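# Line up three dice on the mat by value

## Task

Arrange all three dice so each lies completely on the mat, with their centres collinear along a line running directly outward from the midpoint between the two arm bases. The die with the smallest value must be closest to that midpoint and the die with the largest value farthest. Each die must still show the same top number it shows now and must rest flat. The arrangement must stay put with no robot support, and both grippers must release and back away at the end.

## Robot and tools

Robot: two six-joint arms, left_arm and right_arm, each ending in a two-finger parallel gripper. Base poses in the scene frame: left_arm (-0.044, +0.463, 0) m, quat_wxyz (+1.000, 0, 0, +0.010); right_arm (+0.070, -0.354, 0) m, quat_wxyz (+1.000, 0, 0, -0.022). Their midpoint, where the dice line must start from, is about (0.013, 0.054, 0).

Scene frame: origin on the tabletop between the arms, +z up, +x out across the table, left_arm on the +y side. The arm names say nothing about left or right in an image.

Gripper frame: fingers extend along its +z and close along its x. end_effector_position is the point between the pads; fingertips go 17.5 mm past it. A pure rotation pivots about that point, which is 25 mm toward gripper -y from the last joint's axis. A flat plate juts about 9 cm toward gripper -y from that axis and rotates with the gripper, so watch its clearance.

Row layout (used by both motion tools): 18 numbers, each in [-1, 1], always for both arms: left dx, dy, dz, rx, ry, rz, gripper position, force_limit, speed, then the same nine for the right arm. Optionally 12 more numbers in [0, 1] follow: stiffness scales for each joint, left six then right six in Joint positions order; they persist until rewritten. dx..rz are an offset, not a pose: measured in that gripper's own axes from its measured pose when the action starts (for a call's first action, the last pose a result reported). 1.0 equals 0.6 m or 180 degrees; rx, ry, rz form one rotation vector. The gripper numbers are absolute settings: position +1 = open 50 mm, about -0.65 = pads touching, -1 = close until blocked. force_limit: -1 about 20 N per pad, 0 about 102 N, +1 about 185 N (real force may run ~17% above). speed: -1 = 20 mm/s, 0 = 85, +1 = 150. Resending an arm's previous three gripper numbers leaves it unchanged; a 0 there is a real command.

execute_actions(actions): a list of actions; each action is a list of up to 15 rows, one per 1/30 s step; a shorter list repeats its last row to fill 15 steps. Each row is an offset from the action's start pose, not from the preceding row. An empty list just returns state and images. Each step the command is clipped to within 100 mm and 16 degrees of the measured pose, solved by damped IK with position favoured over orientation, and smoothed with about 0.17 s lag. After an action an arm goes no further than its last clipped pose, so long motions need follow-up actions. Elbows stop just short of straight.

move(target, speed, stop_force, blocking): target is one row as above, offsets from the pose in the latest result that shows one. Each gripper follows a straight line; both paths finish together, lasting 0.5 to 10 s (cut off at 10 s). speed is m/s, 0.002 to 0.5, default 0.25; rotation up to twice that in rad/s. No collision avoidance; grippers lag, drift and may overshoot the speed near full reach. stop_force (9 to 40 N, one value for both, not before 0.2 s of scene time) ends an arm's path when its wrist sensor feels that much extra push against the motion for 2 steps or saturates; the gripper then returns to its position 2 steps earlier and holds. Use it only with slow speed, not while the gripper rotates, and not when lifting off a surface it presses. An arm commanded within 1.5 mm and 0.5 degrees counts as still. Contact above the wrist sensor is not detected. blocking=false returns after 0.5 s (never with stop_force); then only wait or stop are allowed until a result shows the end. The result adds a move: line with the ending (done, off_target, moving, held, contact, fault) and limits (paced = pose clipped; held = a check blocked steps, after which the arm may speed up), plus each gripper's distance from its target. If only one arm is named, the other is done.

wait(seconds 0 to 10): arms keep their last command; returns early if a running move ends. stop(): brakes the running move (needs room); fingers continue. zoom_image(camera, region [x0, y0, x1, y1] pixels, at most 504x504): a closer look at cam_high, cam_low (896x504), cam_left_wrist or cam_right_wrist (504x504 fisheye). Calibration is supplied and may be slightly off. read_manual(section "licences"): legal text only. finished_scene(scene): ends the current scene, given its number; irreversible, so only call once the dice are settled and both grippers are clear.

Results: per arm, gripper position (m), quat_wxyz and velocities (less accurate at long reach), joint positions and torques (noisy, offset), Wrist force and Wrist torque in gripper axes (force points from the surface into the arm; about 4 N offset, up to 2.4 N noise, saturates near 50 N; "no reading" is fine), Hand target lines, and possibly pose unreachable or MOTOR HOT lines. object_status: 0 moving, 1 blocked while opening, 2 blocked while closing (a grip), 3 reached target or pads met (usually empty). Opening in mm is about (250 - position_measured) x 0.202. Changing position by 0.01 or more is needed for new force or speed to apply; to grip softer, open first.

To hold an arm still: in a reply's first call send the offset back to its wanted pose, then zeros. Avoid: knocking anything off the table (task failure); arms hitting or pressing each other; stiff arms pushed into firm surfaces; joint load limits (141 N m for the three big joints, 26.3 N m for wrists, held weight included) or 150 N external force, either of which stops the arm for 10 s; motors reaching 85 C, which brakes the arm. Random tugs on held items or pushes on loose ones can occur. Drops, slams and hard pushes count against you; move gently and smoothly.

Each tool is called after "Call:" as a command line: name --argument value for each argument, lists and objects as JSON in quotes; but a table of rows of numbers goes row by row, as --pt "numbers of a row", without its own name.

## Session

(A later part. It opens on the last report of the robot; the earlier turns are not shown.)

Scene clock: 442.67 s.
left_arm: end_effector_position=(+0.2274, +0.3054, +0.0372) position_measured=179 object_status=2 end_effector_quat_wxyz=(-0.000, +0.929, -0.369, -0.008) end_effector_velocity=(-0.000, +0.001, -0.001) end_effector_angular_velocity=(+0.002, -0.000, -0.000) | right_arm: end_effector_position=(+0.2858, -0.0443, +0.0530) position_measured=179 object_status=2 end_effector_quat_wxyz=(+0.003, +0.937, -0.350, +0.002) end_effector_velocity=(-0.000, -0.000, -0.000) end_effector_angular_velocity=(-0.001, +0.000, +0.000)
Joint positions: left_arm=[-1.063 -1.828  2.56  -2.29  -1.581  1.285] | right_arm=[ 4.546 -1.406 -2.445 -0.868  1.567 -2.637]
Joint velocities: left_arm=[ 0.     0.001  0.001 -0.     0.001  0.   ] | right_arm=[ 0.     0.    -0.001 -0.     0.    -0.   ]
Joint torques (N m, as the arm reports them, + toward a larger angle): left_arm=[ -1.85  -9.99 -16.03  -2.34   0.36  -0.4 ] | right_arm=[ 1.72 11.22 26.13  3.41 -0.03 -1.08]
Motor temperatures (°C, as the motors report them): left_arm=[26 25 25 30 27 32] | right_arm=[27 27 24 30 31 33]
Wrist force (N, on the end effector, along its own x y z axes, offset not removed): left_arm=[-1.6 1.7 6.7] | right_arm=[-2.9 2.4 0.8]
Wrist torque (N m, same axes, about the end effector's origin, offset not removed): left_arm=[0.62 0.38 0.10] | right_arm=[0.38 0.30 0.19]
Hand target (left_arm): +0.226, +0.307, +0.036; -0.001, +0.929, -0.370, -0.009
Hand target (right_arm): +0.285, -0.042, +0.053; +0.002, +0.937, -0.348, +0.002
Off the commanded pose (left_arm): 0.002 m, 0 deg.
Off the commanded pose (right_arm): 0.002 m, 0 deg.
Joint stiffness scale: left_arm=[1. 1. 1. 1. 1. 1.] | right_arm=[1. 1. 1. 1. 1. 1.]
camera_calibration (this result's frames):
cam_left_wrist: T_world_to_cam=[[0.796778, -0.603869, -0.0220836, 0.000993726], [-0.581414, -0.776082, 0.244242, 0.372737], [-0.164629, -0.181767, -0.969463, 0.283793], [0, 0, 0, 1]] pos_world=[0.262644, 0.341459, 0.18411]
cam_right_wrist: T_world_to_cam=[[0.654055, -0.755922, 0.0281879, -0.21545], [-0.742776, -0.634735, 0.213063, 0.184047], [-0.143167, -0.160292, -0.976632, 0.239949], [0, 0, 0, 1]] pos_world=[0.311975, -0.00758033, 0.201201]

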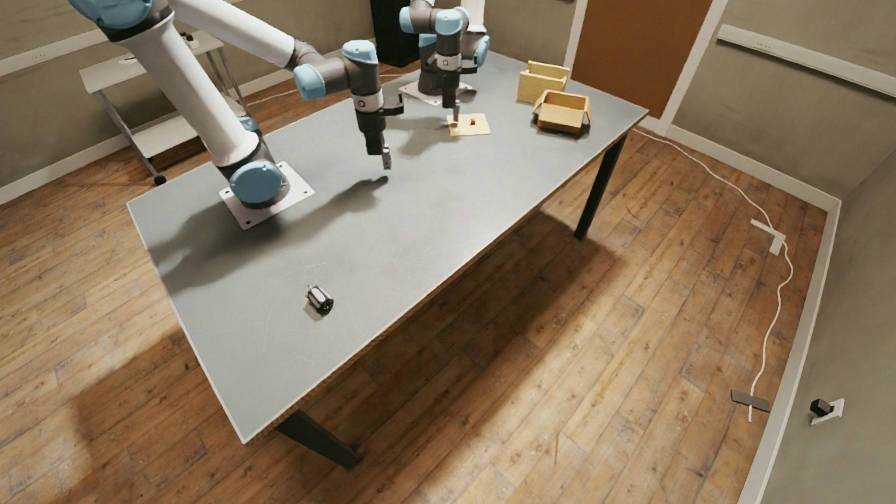

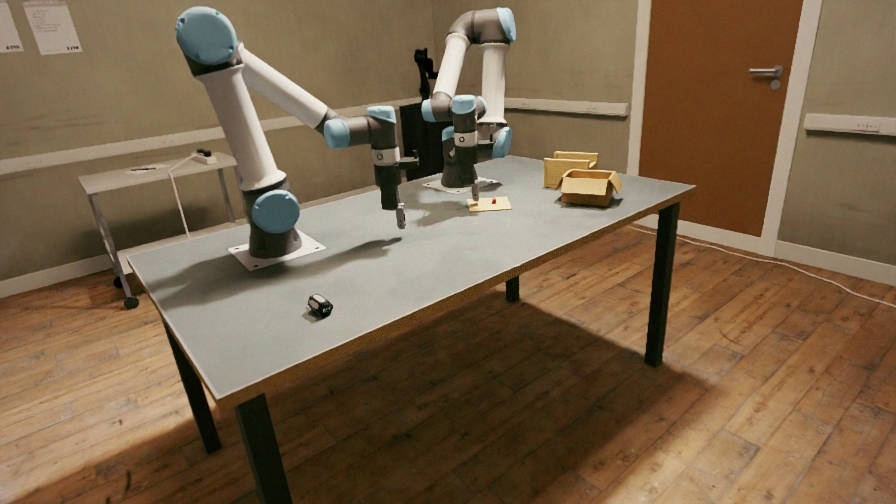

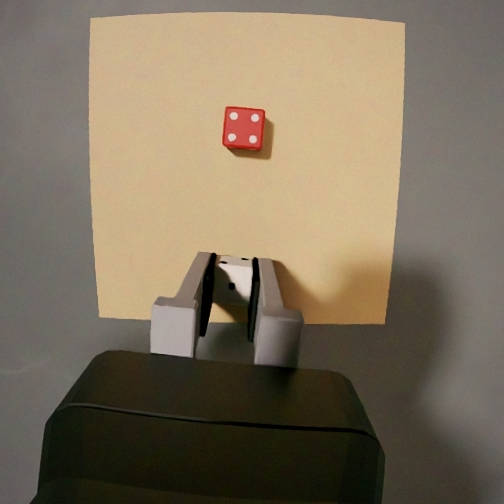

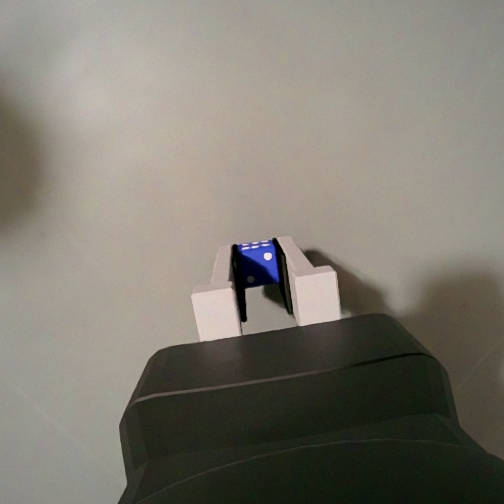

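Call:
execute_actions --actions '[ [ [-0.00003,0.00086,0.00135,0.0002,0.00049,0,-1,-0.5,-0.25, 0,0,0,0.00013,-0.00019,0,-1,-0.5,-0.25], [-0.00011,0.0029,0.00472,0.00066,0.00166,0,-1,-0.5,-0.25, 0,0,0,0.00027,-0.00037,0,-1,-0.5,-0.25], [-0.00021,0.00535,0.0091,0.00122,0.00307,0,-1,-0.5,-0.25, 0,0,0,0.0004,-0.00056,0,-1,-0.5,-0.25], [-0.00029,0.00739,0.01348,0.00168,0.00424,0,-1,-0.5,-0.25, 0,0,0,0.00054,-0.00074,0,-1,-0.5,-0.25], [-0.00032,0.00825,0.01685,0.00188,0.00473,0,-1,-0.5,-0.25, 0,0,0,0.00067,-0.00093,0,-1,-0.5,-0.25], [-0.00032,0.00825,0.0182,0.00188,0.00473,0,-1,-0.5,-0.25, -0.00054,-0.0005,0,0.0008,-0.00112,0,-1,-0.5,-0.25], [-0.00032,0.00825,0.0182,0.00188,0.00473,0,-1,-0.5,-0.25, -0.00213,-0.00199,0,0.00094,-0.0013,0,-1,-0.5,-0.25], [-0.00032,0.00825,0.0182,0.00188,0.00473,0,-1,-0.5,-0.25, -0.00472,-0.00441,0,0.00107,-0.00149,0,-1,-0.5,-0.25], [-0.00032,0.00825,0.0182,0.00188,0.00473,0,-1,-0.5,-0.25, -0.00828,-0.00774,0,0.00121,-0.00167,0,-1,-0.5,-0.25], [-0.00032,0.00825,0.0182,0.00188,0.00473,0,-1,-0.5,-0.25, -0.01275,-0.01191,0,0.00134,-0.00186,0,-1,-0.5,-0.25], [-0.00032,0.00825,0.0182,0.00188,0.00473,0,-1,-0.5,-0.25, -0.0181,-0.01691,0,0.00134,-0.00186,0,-1,-0.5,-0.25], [-0.00032,0.00825,0.0182,0.00188,0.00473,0,1,-0.5,0.5, -0.02428,-0.02268,0,0.00134,-0.00186,0,-1,-0.5,-0.25], [-0.00032,0.00825,0.01755,0.00188,0.00473,0,1,-0.5,0.5, -0.03124,-0.02919,0,0.00134,-0.00186,0,-1,-0.5,-0.25], [-0.00032,0.00825,0.01566,0.00188,0.00473,0,1,-0.5,0.5, -0.03895,-0.0364,0,0.00134,-0.00186,0,-1,-0.5,-0.25], [-0.00032,0.00825,0.01261,0.00188,0.00473,0,1,-0.5,0.5, -0.04736,-0.04425,0,0.00134,-0.00186,0,-1,-0.5,-0.25] ], [ [0,0,-0.00972,0,0,0,1,-0.5,0.5, -0.04464,-0.04171,0,0,0,0,-1,-0.5,-0.25], [0,0,-0.01486,0,0,0,1,-0.5,0.5, -0.05431,-0.05075,0,0,0,0,-1,-0.5,-0.25], [-0.0008,-0.00122,-0.02092,0,0,0,1,-0.5,0.5, -0.06456,-0.06032,0,0,0,0,-1,-0.5,-0.25], [-0.00314,-0.00476,-0.02782,0,0,0,1,-0.5,0.5, -0.07533,-0.07039,0,0,0,0,-1,-0.5,-0.25], [-0.00691,-0.01048,-0.03548,0,0,0,1,-0.5,0.5, -0.08658,-0.0809,0,0,0,0,-1,-0.5,-0.25], [-0.01202,-0.01823,-0.04382,0,0,0,1,-0.5,0.5, -0.09826,-0.09181,0,0,0,0,-1,-0.5,-0.25], [-0.01837,-0.02786,-0.05276,0,0,0,1,-0.5,0.5, -0.11034,-0.1031,0,0,0,0,-1,-0.5,-0.25], [-0.02585,-0.03922,-0.06222,0,0,0,1,-0.5,0.5, -0.12278,-0.11472,0,0,0,0,-1,-0.5,-0.25], [-0.03438,-0.05216,-0.07213,0,0,0,1,-0.5,0.5, -0.13551,-0.12662,0,0,0,0,-1,-0.5,-0.25], [-0.04385,-0.06652,-0.08239,0,0,0,1,-0.5,0.5, -0.14851,-0.13876,0,0,0,0,-1,-0.5,-0.25], [-0.05416,-0.08216,-0.09294,0,0,0,1,-0.5,0.5, -0.16172,-0.15111,0,0,0,0,-1,-0.5,-0.25], [-0.06522,-0.09892,-0.10368,0,0,0,1,-0.5,0.5, -0.17512,-0.16363,0,0,0,0,-1,-0.5,-0.25], [-0.07691,-0.11667,-0.11455,0,0,0,1,-0.5,0.5, -0.18864,-0.17626,0,0,0,0,-1,-0.5,-0.25], [-0.08916,-0.13524,-0.12545,0,0,0,1,-0.5,0.5, -0.20225,-0.18898,0,0,0,0,-1,-0.5,-0.25], [-0.10184,-0.15448,-0.13632,0,0,0,1,-0.5,0.5, -0.2159,-0.20174,0,0,0,0,-1,-0.5,-0.25] ], [ [-0.07299,-0.11072,-0.06675,0,0,0,1,-0.5,0.5, -0.08367,-0.07818,0,0,0,0,-1,-0.5,-0.25], [-0.08628,-0.13087,-0.0773,0,0,0,1,-0.5,0.5, -0.09728,-0.0909,0,0,0,0,-1,-0.5,-0.25], [-0.09971,-0.15124,-0.08756,0,0,0,1,-0.5,0.5, -0.1108,-0.10353,0,0,0,0,-1,-0.5,-0.25], [-0.11319,-0.17169,-0.09746,0,0,0,1,-0.5,0.5, -0.1242,-0.11605,0,0,0,0,-1,-0.5,-0.25], [-0.12662,-0.19206,-0.10693,0,0,0,1,-0.5,0.5, -0.13741,-0.12839,0,0,0,0,-1,-0.5,-0.25], [-0.1399,-0.21221,-0.11587,0,0,0,1,-0.5,0.5, -0.15041,-0.14054,0,0,0,0,-1,-0.5,-0.25], [-0.15294,-0.23198,-0.12421,0,0,0,1,-0.5,0.5, -0.16314,-0.15244,0,0,0,0,-1,-0.5,-0.25], [-0.16562,-0.25123,-0.13187,0,0,0,1,-0.5,0.5, -0.17558,-0.16406,0,0,0,0,-1,-0.5,-0.25], [-0.17787,-0.2698,-0.13877,0,0,0,1,-0.5,0.5, -0.18766,-0.17534,0,0,0,0,-1,-0.5,-0.25], [-0.18957,-0.28754,-0.14483,0,0,0,1,-0.5,0.5, -0.19934,-0.18626,0,0,0,0,-1,-0.5,-0.25], [-0.20062,-0.30431,-0.14996,0,0,0,1,-0.5,0.5, -0.21059,-0.19677,0,0,0,0,-1,-0.5,-0.25], [-0.21093,-0.31995,-0.1541,0,0,0,1,-0.5,0.5, -0.22136,-0.20684,0,0,0,0,-1,-0.5,-0.25], [-0.2204,-0.33431,-0.15715,0,0,0,1,-0.5,0.5, -0.23161,-0.21641,0,0,0,0,-1,-0.5,-0.25], [-0.22893,-0.34725,-0.15904,0,0,0,1,-0.5,0.5, -0.24128,-0.22545,0,0,0,0,-1,-0.5,-0.25], [-0.23642,-0.35861,-0.15969,0,0,0,1,-0.5,0.5, -0.25035,-0.23392,0,0,0,0,-1,-0.5,-0.25] ], [ [-0.05549,-0.08416,-0.016,0,0,0,1,-0.5,0.5, -0.06171,-0.05766,0,0,0,0,-1,-0.5,-0.25], [-0.0606,-0.09192,-0.016,0,0,0,1,-0.5,0.5, -0.06942,-0.06487,0,0,0,0,-1,-0.5,-0.25], [-0.06437,-0.09764,-0.016,0,0,0,1,-0.5,0.5, -0.07639,-0.07138,0,0,0,0,-1,-0.5,-0.25], [-0.06671,-0.10118,-0.016,0,0,0,1,-0.5,0.5, -0.08257,-0.07715,0,0,0,0,-1,-0.5,-0.25], [-0.06751,-0.1024,-0.016,0,0,0,1,-0.5,0.5, -0.08792,-0.08215,0,0,0,0,-1,-0.5,-0.25], [-0.06751,-0.1024,-0.016,0,0,0,1,-0.5,0.5, -0.09239,-0.08633,0,0,0,0,-1,-0.5,-0.25], [-0.06751,-0.1024,-0.016,0,0,0,1,-0.5,0.5, -0.09594,-0.08965,0,0,0,0,-1,-0.5,-0.25], [-0.06751,-0.1024,-0.016,0,0,0,1,-0.5,0.5, -0.09854,-0.09207,0,0,0,0,-1,-0.5,-0.25], [-0.06751,-0.1024,-0.016,0,0,0,1,-0.5,0.5, -0.10013,-0.09356,0,0,0,0,-1,-0.5,-0.25], [-0.06751,-0.1024,-0.016,0,0,0,1,-0.5,0.5, -0.10067,-0.09406,0,0,0,0,-1,-0.5,-0.25] ] ]'

Scene clock: 564.67 s.
left_arm: end_effector_position=(+0.2700, +0.6103, +0.1538) position_measured=3 object_status=3 end_effector_quat_wxyz=(-0.030, +0.941, -0.337, +0.022) end_effector_velocity=(+0.010, -0.003, +0.004) end_effector_angular_velocity=(-0.028, -0.013, -0.059) | right_arm: end_effector_position=(+0.2428, +0.3280, +0.0597) position_measured=179 object_status=2 end_effector_quat_wxyz=(-0.011, +0.937, -0.348, -0.002) end_effector_velocity=(+0.001, +0.017, -0.005) end_effector_angular_velocity=(-0.035, +0.001, -0.006)
Joint positions: left_arm=[-0.08  -2.058  2.369 -1.94  -1.526  2.2  ] | right_arm=[ 4.723 -2.12  -1.544 -1.026  1.568 -2.463]
Joint velocities: left_arm=[ 0.025  0.023 -0.018 -0.022 -0.032  0.082] | right_arm=[-0.001 -0.054  0.088 -0.07   0.     0.005]
Joint torques (N m, as the arm reports them, + toward a larger angle): left_arm=[ -0.22  -2.56 -26.96  -3.55  -0.4    0.04] | right_arm=[ 2.36 51.65 26.49  3.14 -0.03 -0.22]
Motor temperatures (°C, as the motors report them): left_arm=[26 25 25 30 27 32] | right_arm=[27 27 24 30 31 33]
Wrist force (N, on the end effector, along its own x y z axes, offset not removed): left_arm=[-2.8 2.4 1.6] | right_arm=[-4.2 -6.6 2.2]
Wrist torque (N m, same axes, about the end effector's origin, offset not removed): left_arm=[0.59 0.54 -0.02] | right_arm=[-1.17 0.57 0.08]
Hand target (left_arm): +0.272, +0.610, +0.156; -0.029, +0.940, -0.339, +0.025
Hand target (right_arm): +0.242, +0.330, +0.059; -0.009, +0.937, -0.348, -0.002
Off the commanded pose (left_arm): 0.003 m, 0 deg.
Off the commanded pose (right_arm): 0.002 m, 0 deg.
Joint stiffness scale: left_arm=[1. 1. 1. 1. 1. 1.] | right_arm=[1. 1. 1. 1. 1. 1.]
camera_calibration (this result's frames):
cam_left_wrist: T_world_to_cam=[[0.83604, -0.548224, 0.0220741, 0.102339], [-0.543252, -0.821476, 0.173363, 0.63392], [-0.0769084, -0.15693, -0.984611, 0.422711], [0, 0, 0, 1]] pos_world=[0.291329, 0.643191, 0.304049]
cam_right_wrist: T_world_to_cam=[[0.656034, -0.754703, 0.00649988, 0.0943469], [-0.741359, -0.642773, 0.19295, 0.390467], [-0.141442, -0.1314, -0.981187, 0.290433], [0, 0, 0, 1]] pos_world=[0.268661, 0.360349, 0.209015]

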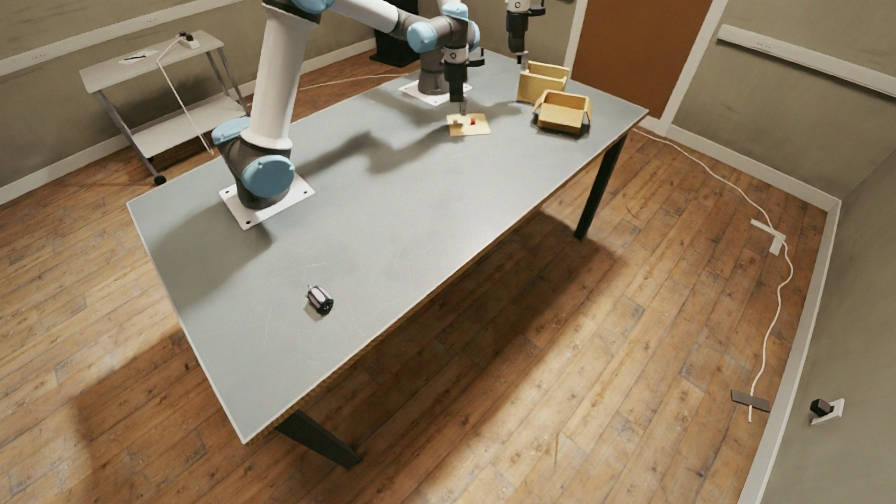

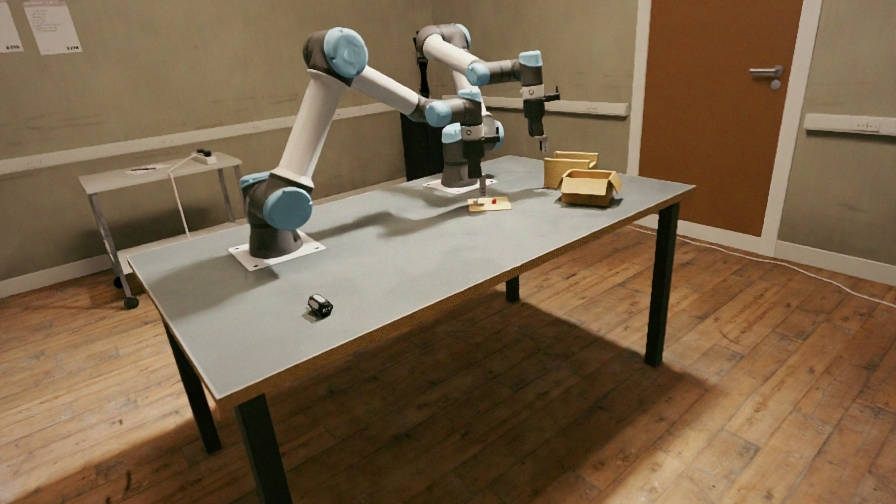

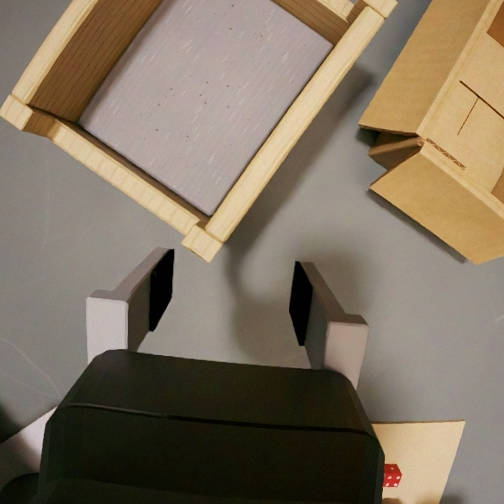

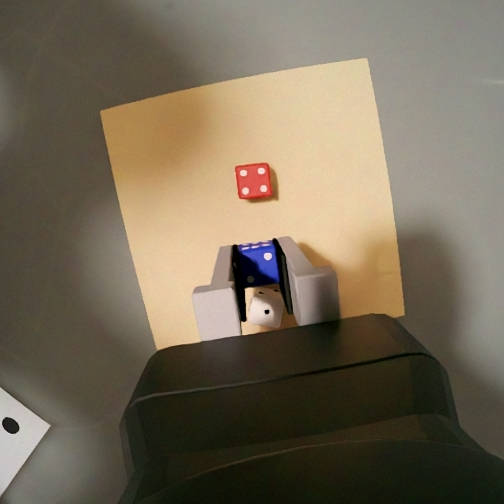

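Call:
execute_actions --actions '[]'

Call:
zoom_image --camera "cam_right_wrist" --region '[170, 150, 360, 340]'

Scene clock: 567.00 s.
left_arm: end_effector_position=(+0.2708, +0.6098, +0.1543) position_measured=3 object_status=3 end_effector_quat_wxyz=(-0.029, +0.940, -0.340, +0.023) end_effector_velocity=(+0.000, -0.000, +0.000) end_effector_angular_velocity=(-0.001, -0.000, +0.001) | right_arm: end_effector_position=(+0.2428, +0.3286, +0.0598) position_measured=179 object_status=2 end_effector_quat_wxyz=(-0.009, +0.937, -0.349, -0.002) end_effector_velocity=(+0.001, -0.000, -0.000) end_effector_angular_velocity=(-0.000, -0.000, -0.001)
Joint positions: left_arm=[-0.078 -2.057  2.368 -1.942 -1.529  2.209] | right_arm=[ 4.723 -2.123 -1.537 -1.034  1.568 -2.463]
Joint velocities: left_arm=[-0.001  0.    -0.001  0.    -0.001 -0.002] | right_arm=[-0.001  0.    -0.001  0.    -0.    -0.   ]
Joint torques (N m, as the arm reports them, + toward a larger angle): left_arm=[  0.84  -2.26 -26.87  -3.59  -0.24   0.15] | right_arm=[ 1.17 47.02 28.67  3.   -0.2   0.15]
Motor temperatures (°C, as the motors report them): left_arm=[26 25 25 30 27 32] | right_arm=[27 27 24 30 31 33]
Wrist force (N, on the end effector, along its own x y z axes, offset not removed): left_arm=[-2.5 2.5 -1.8] | right_arm=[-1.0 2.0 2.0]
Wrist torque (N m, same axes, about the end effector's origin, offset not removed): left_arm=[0.40 0.38 0.16] | right_arm=[0.29 0.10 0.19]
Hand target (left_arm): +0.272, +0.610, +0.156; -0.029, +0.940, -0.339, +0.025
Hand target (right_arm): +0.242, +0.330, +0.059; -0.009, +0.937, -0.348, -0.002
Off the commanded pose (left_arm): 0.002 m, 0 deg.
Off the commanded pose (right_arm): 0.002 m, 0 deg.
Joint stiffness scale: left_arm=[1. 1. 1. 1. 1. 1.] | right_arm=[1. 1. 1. 1. 1. 1.]
camera_calibration (this result's frames):
cam_left_wrist: T_world_to_cam=[[0.832429, -0.553555, 0.0252664, 0.105076], [-0.548859, -0.817376, 0.175073, 0.632657], [-0.0762604, -0.159604, -0.984231, 0.424554], [0, 0, 0, 1]] pos_world=[0.292148, 0.643044, 0.304443]
cam_right_wrist: T_world_to_cam=[[0.655734, -0.754928, 0.00981177, 0.094685], [-0.741584, -0.641597, 0.195976, 0.390309], [-0.141652, -0.135784, -0.98056, 0.29202], [0, 0, 0, 1]] pos_world=[0.268724, 0.361553, 0.208923]

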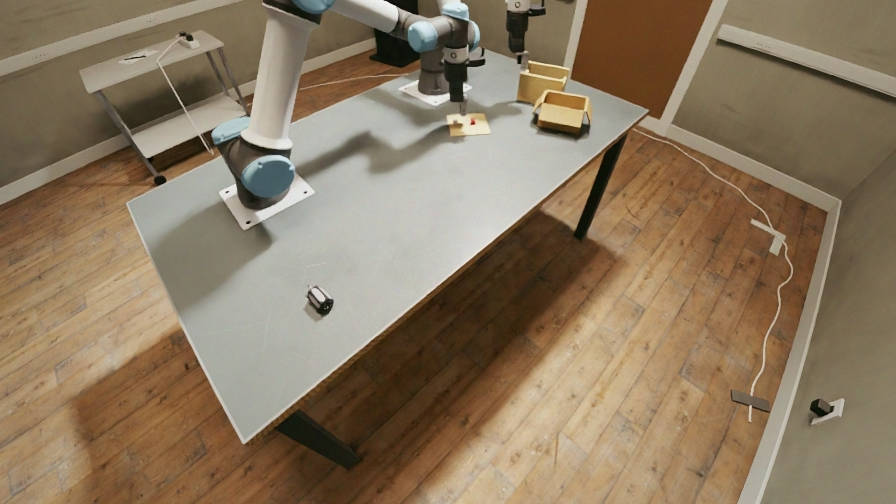

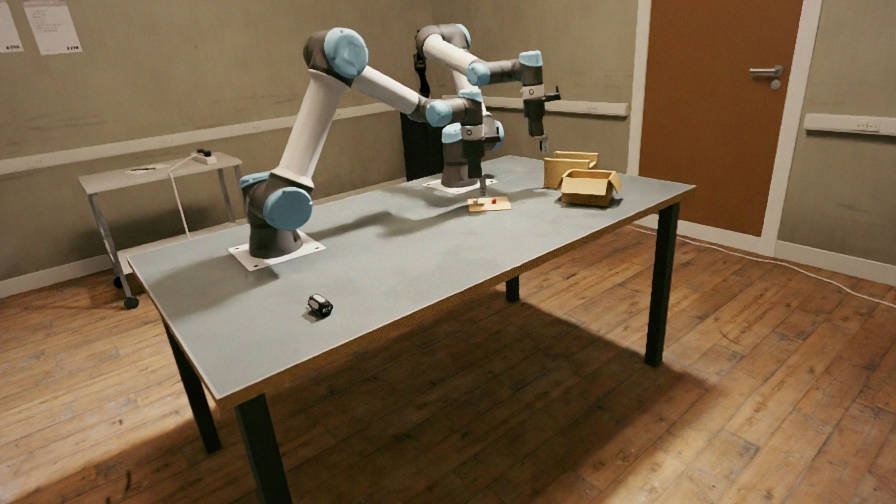

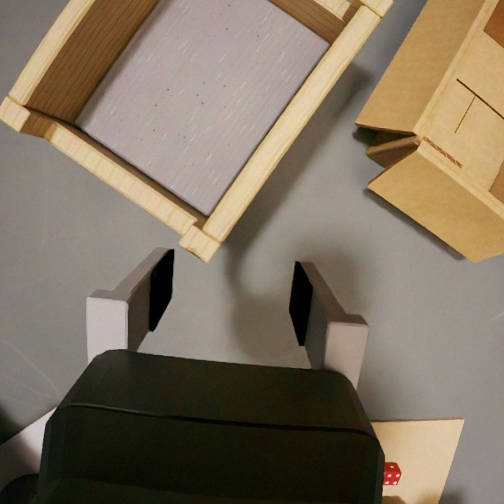

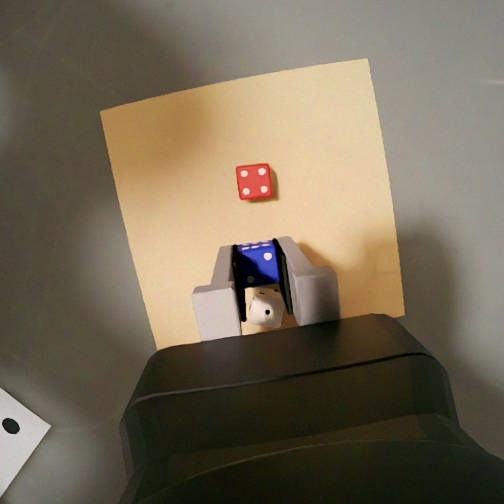

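Region (170, 150, 360, 340) of cam_right_wrist's 504x504 image, scaled by 2.653, with more detail than that image has.

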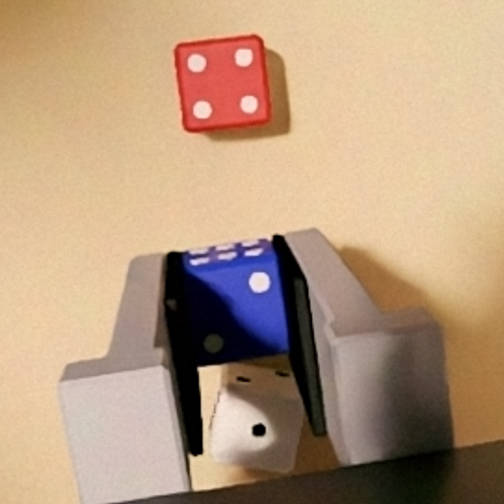

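Call:
zoom_image --camera "cam_right_wrist" --region '[80, 40, 430, 360]'

Call:
zoom_image --camera "cam_right_wrist" --region '[225, 270, 305, 340]'

Call:
zoom_image --camera "cam_high" --region '[436, 100, 500, 145]'

Call:
zoom_image --camera "cam_low" --region '[455, 180, 525, 225]'

Region (80, 40, 430, 360) of cam_right_wrist's 504x504 image, scaled by 1.440, with more detail than that image has; it fills the top 461 rows of this view, and the rest is white.

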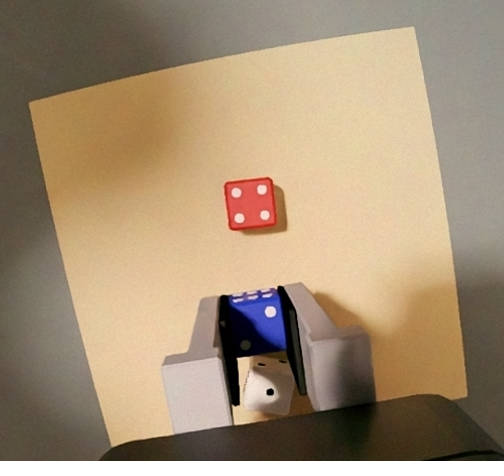

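Region (225, 270, 305, 340) of cam_right_wrist's 504x504 image, scaled by 6.300, with more detail than that image has; it fills the top 441 rows of this view, and the rest is white.

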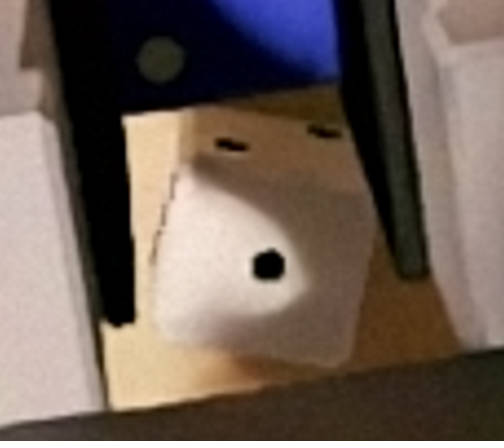

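Region (436, 100, 500, 145) of cam_high's 896x504 image, scaled by 7.875, with more detail than that image has; it fills the top 354 rows of this view, and the rest is white.

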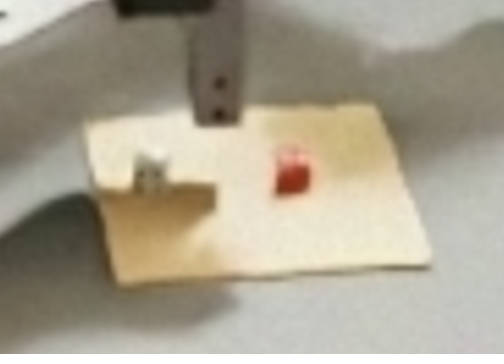

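Region (455, 180, 525, 225) of cam_low's 896x504 image, scaled by 7.200, with more detail than that image has; it fills the top 324 rows of this view, and the rest is white.

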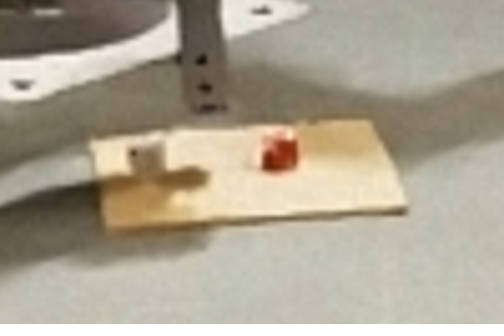

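Call:
execute_actions --actions '[ [ [0,0,0,0,0,0,1,-0.5,0.5, 0.00051,-0.00001,0.00141,-0.00027,0.00018,0,-1,-0.5,-0.25], [0,0,0,0,0,0,1,-0.5,0.5, 0.00182,-0.00005,0.00525,-0.00098,0.00063,0,-1,-0.5,-0.25], [0,0,0,0,0,0,1,-0.5,0.5, 0.00361,-0.0001,0.01091,-0.00194,0.00126,0,-1,-0.5,-0.25], [0,0,0,0,0,0,1,-0.5,0.5, 0.00556,-0.00015,0.01778,-0.00298,0.00193,0,-1,-0.5,-0.25], [0,0,0,0,0,0,1,-0.5,0.5, 0.00735,-0.0002,0.02525,-0.00394,0.00256,0,-1,-0.5,-0.25], [0,0,0,0,0,0,1,-0.5,0.5, 0.00866,-0.00024,0.03272,-0.00465,0.00301,0,-1,-0.5,-0.25], [0,0,0,0,0,0,1,-0.5,0.5, 0.00917,-0.00025,0.03959,-0.00492,0.00319,0,-1,-0.5,-0.25], [0,0,0,0,0,0,1,-0.5,0.5, 0.00917,-0.00025,0.04525,-0.00492,0.00319,0,-1,-0.5,-0.25], [0,0,0,0,0,0,1,-0.5,0.5, 0.00917,-0.00025,0.04909,-0.00492,0.00319,0,-1,-0.5,-0.25], [0,0,0,0,0,0,1,-0.5,0.5, 0.00917,-0.00025,0.0505,-0.00492,0.00319,0,-1,-0.5,-0.25] ] ]'

Call:
execute_actions --actions '[]'

Scene clock: 663.33 s.
left_arm: end_effector_position=(+0.2708, +0.6098, +0.1543) position_measured=3 object_status=3 end_effector_quat_wxyz=(-0.029, +0.940, -0.340, +0.023) end_effector_velocity=(-0.001, +0.000, -0.000) end_effector_angular_velocity=(+0.000, +0.001, +0.000) | right_arm: end_effector_position=(+0.2457, +0.3256, +0.0316) position_measured=179 object_status=2 end_effector_quat_wxyz=(+0.000, +0.937, -0.348, +0.001) end_effector_velocity=(+0.000, -0.005, -0.045) end_effector_angular_velocity=(-0.034, +0.002, +0.004)
Joint positions: left_arm=[-0.078 -2.057  2.368 -1.942 -1.529  2.209] | right_arm=[ 4.718 -2.161 -1.55  -1.003  1.569 -2.469]
Joint velocities: left_arm=[ 0.    -0.001  0.001  0.     0.     0.   ] | right_arm=[-0.001 -0.061 -0.021  0.048  0.001 -0.006]
Joint torques (N m, as the arm reports them, + toward a larger angle): left_arm=[ -0.58  -3.96 -23.55  -3.08   0.23  -0.04] | right_arm=[-3.06 52.58 23.65  3.56  0.05 -0.63]
Motor temperatures (°C, as the motors report them): left_arm=[26 25 25 30 27 32] | right_arm=[27 28 24 30 31 33]
Wrist force (N, on the end effector, along its own x y z axes, offset not removed): left_arm=[1.6 1.9 -1.0] | right_arm=[-2.0 2.0 -1.6]
Wrist torque (N m, same axes, about the end effector's origin, offset not removed): left_arm=[0.35 -0.23 -0.13] | right_arm=[0.32 0.32 0.13]
Hand target (left_arm): +0.271, +0.610, +0.154; -0.029, +0.940, -0.340, +0.023
Hand target (right_arm): +0.247, +0.326, +0.029; -0.000, +0.937, -0.349, +0.000
Off the commanded pose (left_arm): 0.000 m, 0 deg.
Off the commanded pose (right_arm): 0.003 m, 0 deg.
Joint stiffness scale: left_arm=[1. 1. 1. 1. 1. 1.] | right_arm=[1. 1. 1. 1. 1. 1.]
camera_calibration (this result's frames):
cam_left_wrist: T_world_to_cam=[[0.83243, -0.553554, 0.0252701, 0.105074], [-0.548859, -0.817376, 0.175072, 0.632658], [-0.076257, -0.159605, -0.984231, 0.424555], [0, 0, 0, 1]] pos_world=[0.292149, 0.643045, 0.304444]
cam_right_wrist: T_world_to_cam=[[0.656404, -0.754042, 0.0235517, 0.0899516], [-0.740676, -0.638211, 0.209968, 0.394278], [-0.143294, -0.155268, -0.977424, 0.271074], [0, 0, 0, 1]] pos_world=[0.271831, 0.361549, 0.18005]

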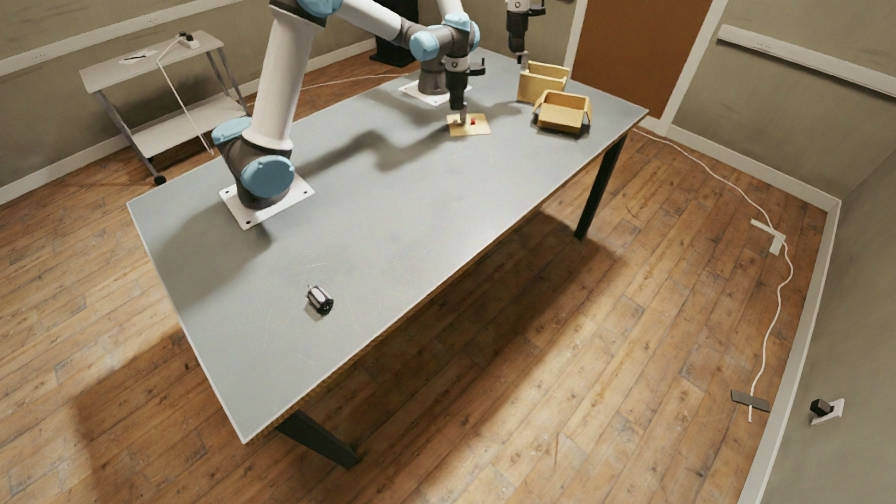

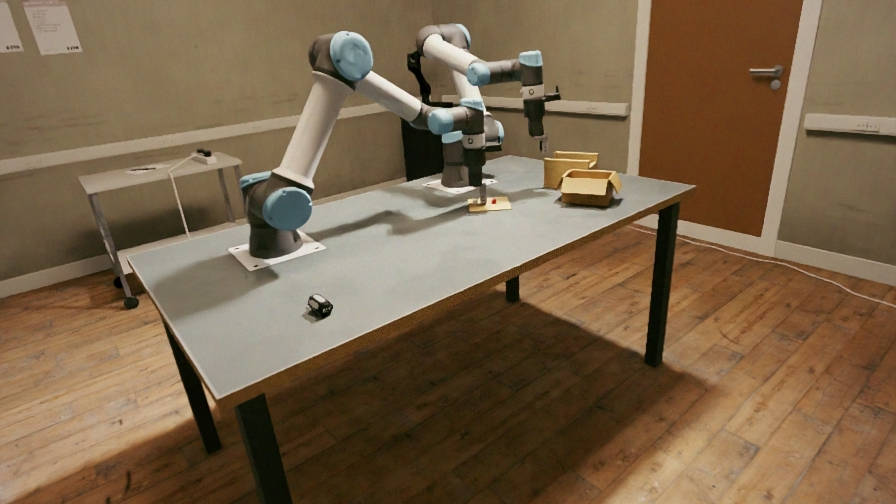

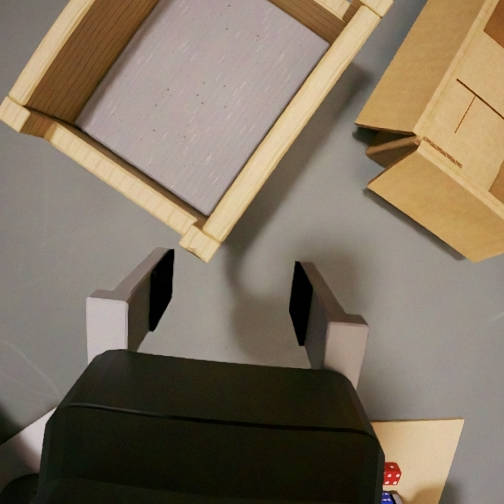

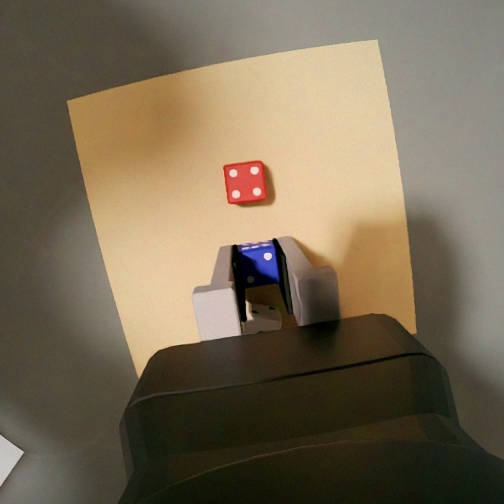

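Scene clock: 663.33 s.
left_arm: end_effector_position=(+0.2708, +0.6098, +0.1543) position_measured=3 object_status=3 end_effector_quat_wxyz=(-0.029, +0.940, -0.340, +0.023) end_effector_velocity=(-0.001, +0.000, -0.000) end_effector_angular_velocity=(+0.000, +0.001, +0.000) | right_arm: end_effector_position=(+0.2457, +0.3256, +0.0316) position_measured=179 object_status=2 end_effector_quat_wxyz=(+0.000, +0.937, -0.348, +0.001) end_effector_velocity=(+0.000, -0.005, -0.045) end_effector_angular_velocity=(-0.034, +0.002, +0.004)
Joint positions: left_arm=[-0.078 -2.057  2.368 -1.942 -1.529  2.209] | right_arm=[ 4.718 -2.161 -1.55  -1.003  1.569 -2.469]
Joint velocities: left_arm=[ 0.    -0.001  0.001  0.     0.     0.   ] | right_arm=[-0.001 -0.061 -0.021  0.048  0.001 -0.006]
Joint torques (N m, as the arm reports them, + toward a larger angle): left_arm=[ -0.58  -3.96 -23.55  -3.08   0.23  -0.04] | right_arm=[-3.06 52.58 23.65  3.56  0.05 -0.63]
Motor temperatures (°C, as the motors report them): left_arm=[26 25 25 30 27 32] | right_arm=[27 28 24 30 31 33]
Wrist force (N, on the end effector, along its own x y z axes, offset not removed): left_arm=[1.6 1.9 -1.0] | right_arm=[-2.0 2.0 -1.6]
Wrist torque (N m, same axes, about the end effector's origin, offset not removed): left_arm=[0.35 -0.23 -0.13] | right_arm=[0.32 0.32 0.13]
Hand target (left_arm): +0.271, +0.610, +0.154; -0.029, +0.940, -0.340, +0.023
Hand target (right_arm): +0.247, +0.326, +0.029; -0.000, +0.937, -0.349, +0.000
Off the commanded pose (left_arm): 0.000 m, 0 deg.
Off the commanded pose (right_arm): 0.003 m, 0 deg.
Joint stiffness scale: left_arm=[1. 1. 1. 1. 1. 1.] | right_arm=[1. 1. 1. 1. 1. 1.]
camera_calibration (this result's frames):
cam_left_wrist: T_world_to_cam=[[0.83243, -0.553554, 0.0252701, 0.105074], [-0.548859, -0.817376, 0.175072, 0.632658], [-0.076257, -0.159605, -0.984231, 0.424555], [0, 0, 0, 1]] pos_world=[0.292149, 0.643045, 0.304444]
cam_right_wrist: T_world_to_cam=[[0.656404, -0.754042, 0.0235517, 0.0899516], [-0.740676, -0.638211, 0.209968, 0.394278], [-0.143294, -0.155268, -0.977424, 0.271074], [0, 0, 0, 1]] pos_world=[0.271831, 0.361549, 0.18005]

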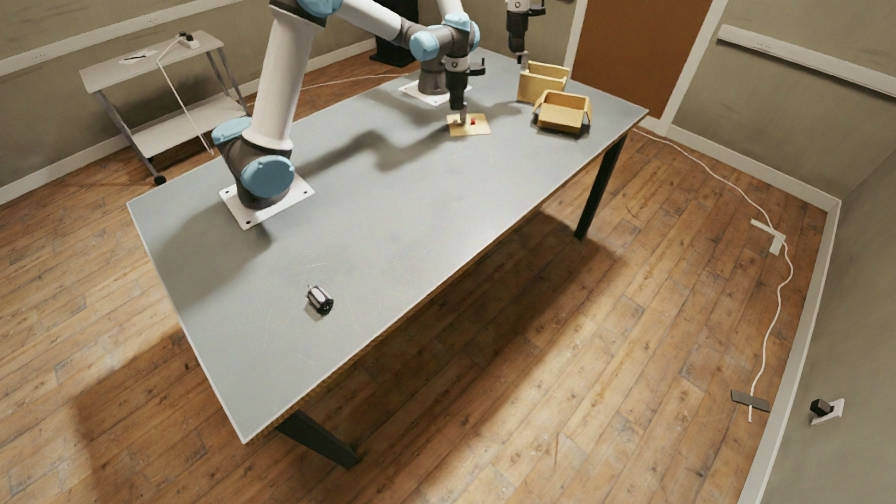

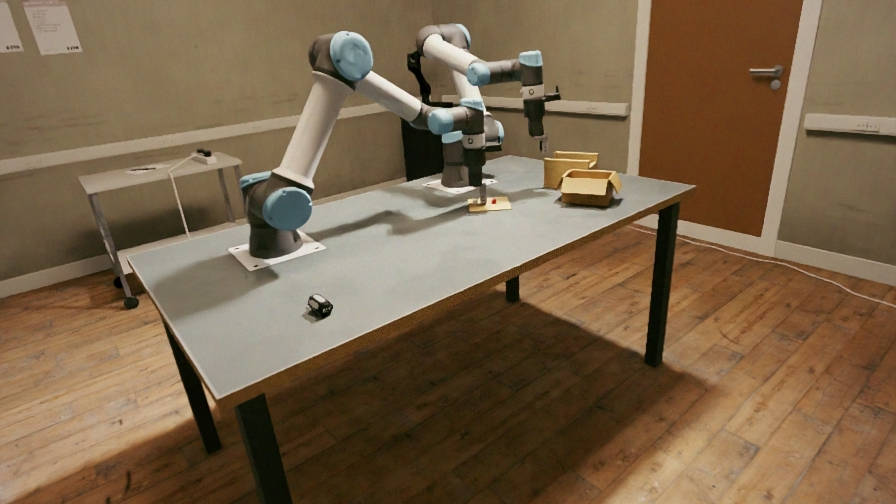

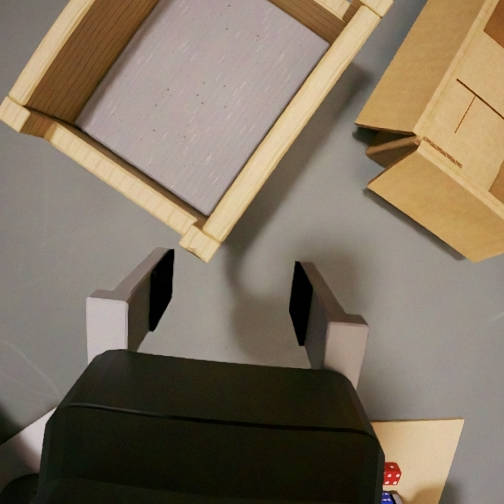

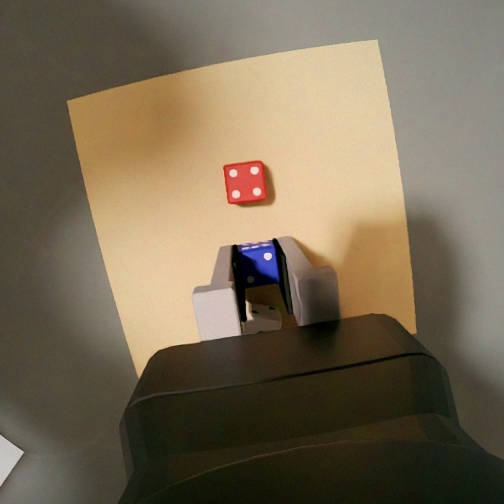

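Call:
execute_actions --actions '[]'

Call:
zoom_image --camera "cam_right_wrist" --region '[170, 150, 360, 340]'

Call:
zoom_image --camera "cam_low" --region '[465, 185, 507, 212]'

Scene clock: 666.17 s.
left_arm: end_effector_position=(+0.2708, +0.6098, +0.1543) position_measured=3 object_status=3 end_effector_quat_wxyz=(-0.029, +0.940, -0.340, +0.023) end_effector_velocity=(-0.001, +0.000, -0.001) end_effector_angular_velocity=(+0.001, +0.002, +0.001) | right_arm: end_effector_position=(+0.2457, +0.3266, +0.0304) position_measured=179 object_status=2 end_effector_quat_wxyz=(-0.001, +0.938, -0.348, +0.001) end_effector_velocity=(-0.000, +0.000, +0.000) end_effector_angular_velocity=(+0.001, +0.000, +0.001)
Joint positions: left_arm=[-0.078 -2.057  2.368 -1.942 -1.529  2.209] | right_arm=[ 4.718 -2.163 -1.551 -0.997  1.569 -2.469]
Joint velocities: left_arm=[ 0.001 -0.001  0.002  0.     0.001 -0.   ] | right_arm=[ 0.001  0.     0.     0.     0.    -0.   ]
Joint torques (N m, as the arm reports them, + toward a larger angle): left_arm=[  0.03  -4.21 -24.07  -3.09   0.15  -0.12] | right_arm=[-1.8  49.76 23.46  3.36  0.15 -1.04]
Motor temperatures (°C, as the motors report them): left_arm=[26 25 25 30 27 32] | right_arm=[27 28 24 30 31 33]
Wrist force (N, on the end effector, along its own x y z axes, offset not removed): left_arm=[-1.5 -0.9 -0.8] | right_arm=[-1.8 1.1 1.1]
Wrist torque (N m, same axes, about the end effector's origin, offset not removed): left_arm=[-0.13 0.40 0.04] | right_arm=[0.39 0.29 -0.01]
Hand target (left_arm): +0.271, +0.610, +0.154; -0.029, +0.940, -0.340, +0.023
Hand target (right_arm): +0.247, +0.326, +0.029; -0.000, +0.937, -0.349, +0.000
Off the commanded pose (left_arm): 0.000 m, 0 deg.
Off the commanded pose (right_arm): 0.002 m, 0 deg.
Joint stiffness scale: left_arm=[1. 1. 1. 1. 1. 1.] | right_arm=[1. 1. 1. 1. 1. 1.]
camera_calibration (this result's frames):
cam_left_wrist: T_world_to_cam=[[0.83243, -0.553554, 0.02527, 0.105074], [-0.548859, -0.817376, 0.175073, 0.632658], [-0.0762571, -0.159605, -0.984231, 0.424555], [0, 0, 0, 1]] pos_world=[0.292149, 0.643045, 0.304444]
cam_right_wrist: T_world_to_cam=[[0.656805, -0.753756, 0.0214271, 0.090607], [-0.74034, -0.639197, 0.208147, 0.395508], [-0.143196, -0.152575, -0.977863, 0.269109], [0, 0, 0, 1]] pos_world=[0.271834, 0.362162, 0.178886]

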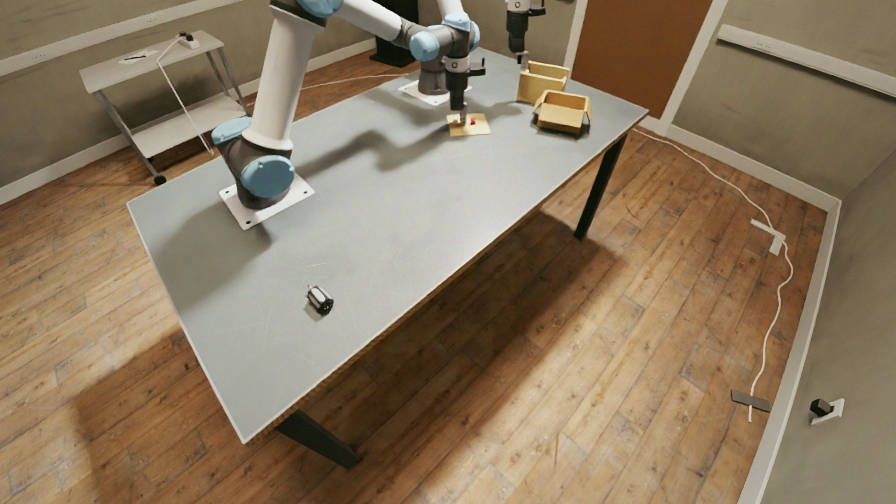

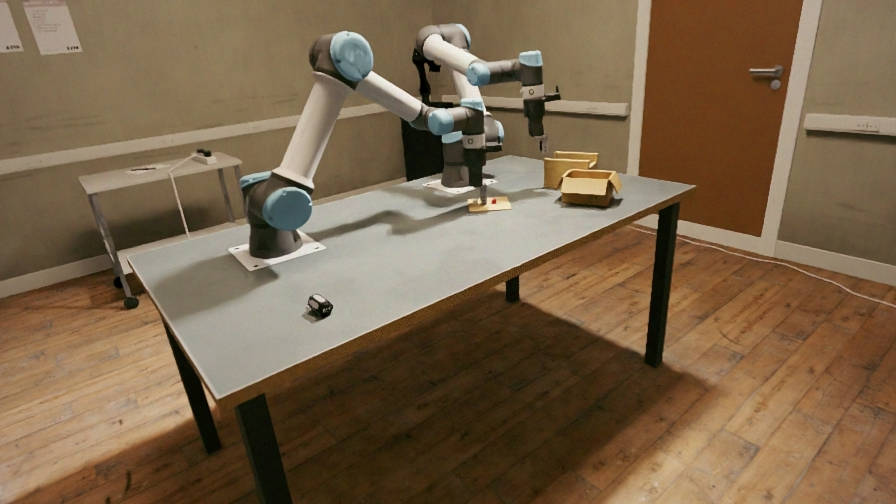

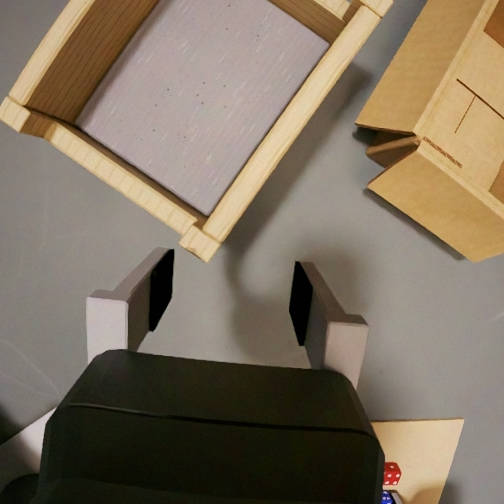

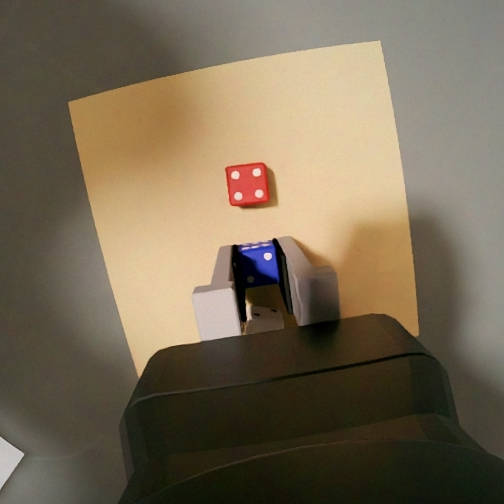

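Region (170, 150, 360, 340) of cam_right_wrist's 504x504 image, scaled by 2.653, with more detail than that image has.

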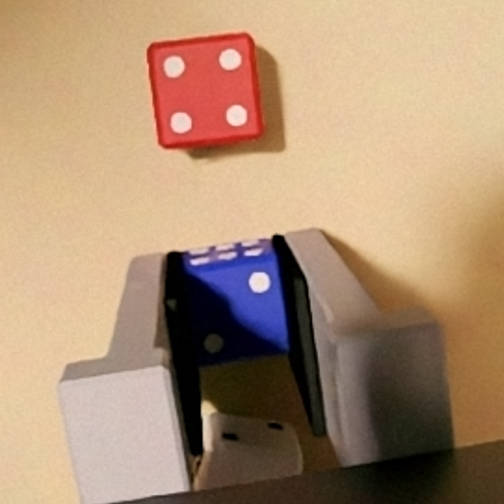

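Region (465, 185, 507, 212) of cam_low's 896x504 image, scaled by 12.000, with more detail than that image has; it fills the top 324 rows of this view, and the rest is white.

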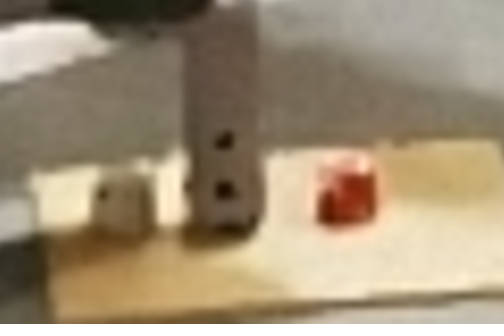

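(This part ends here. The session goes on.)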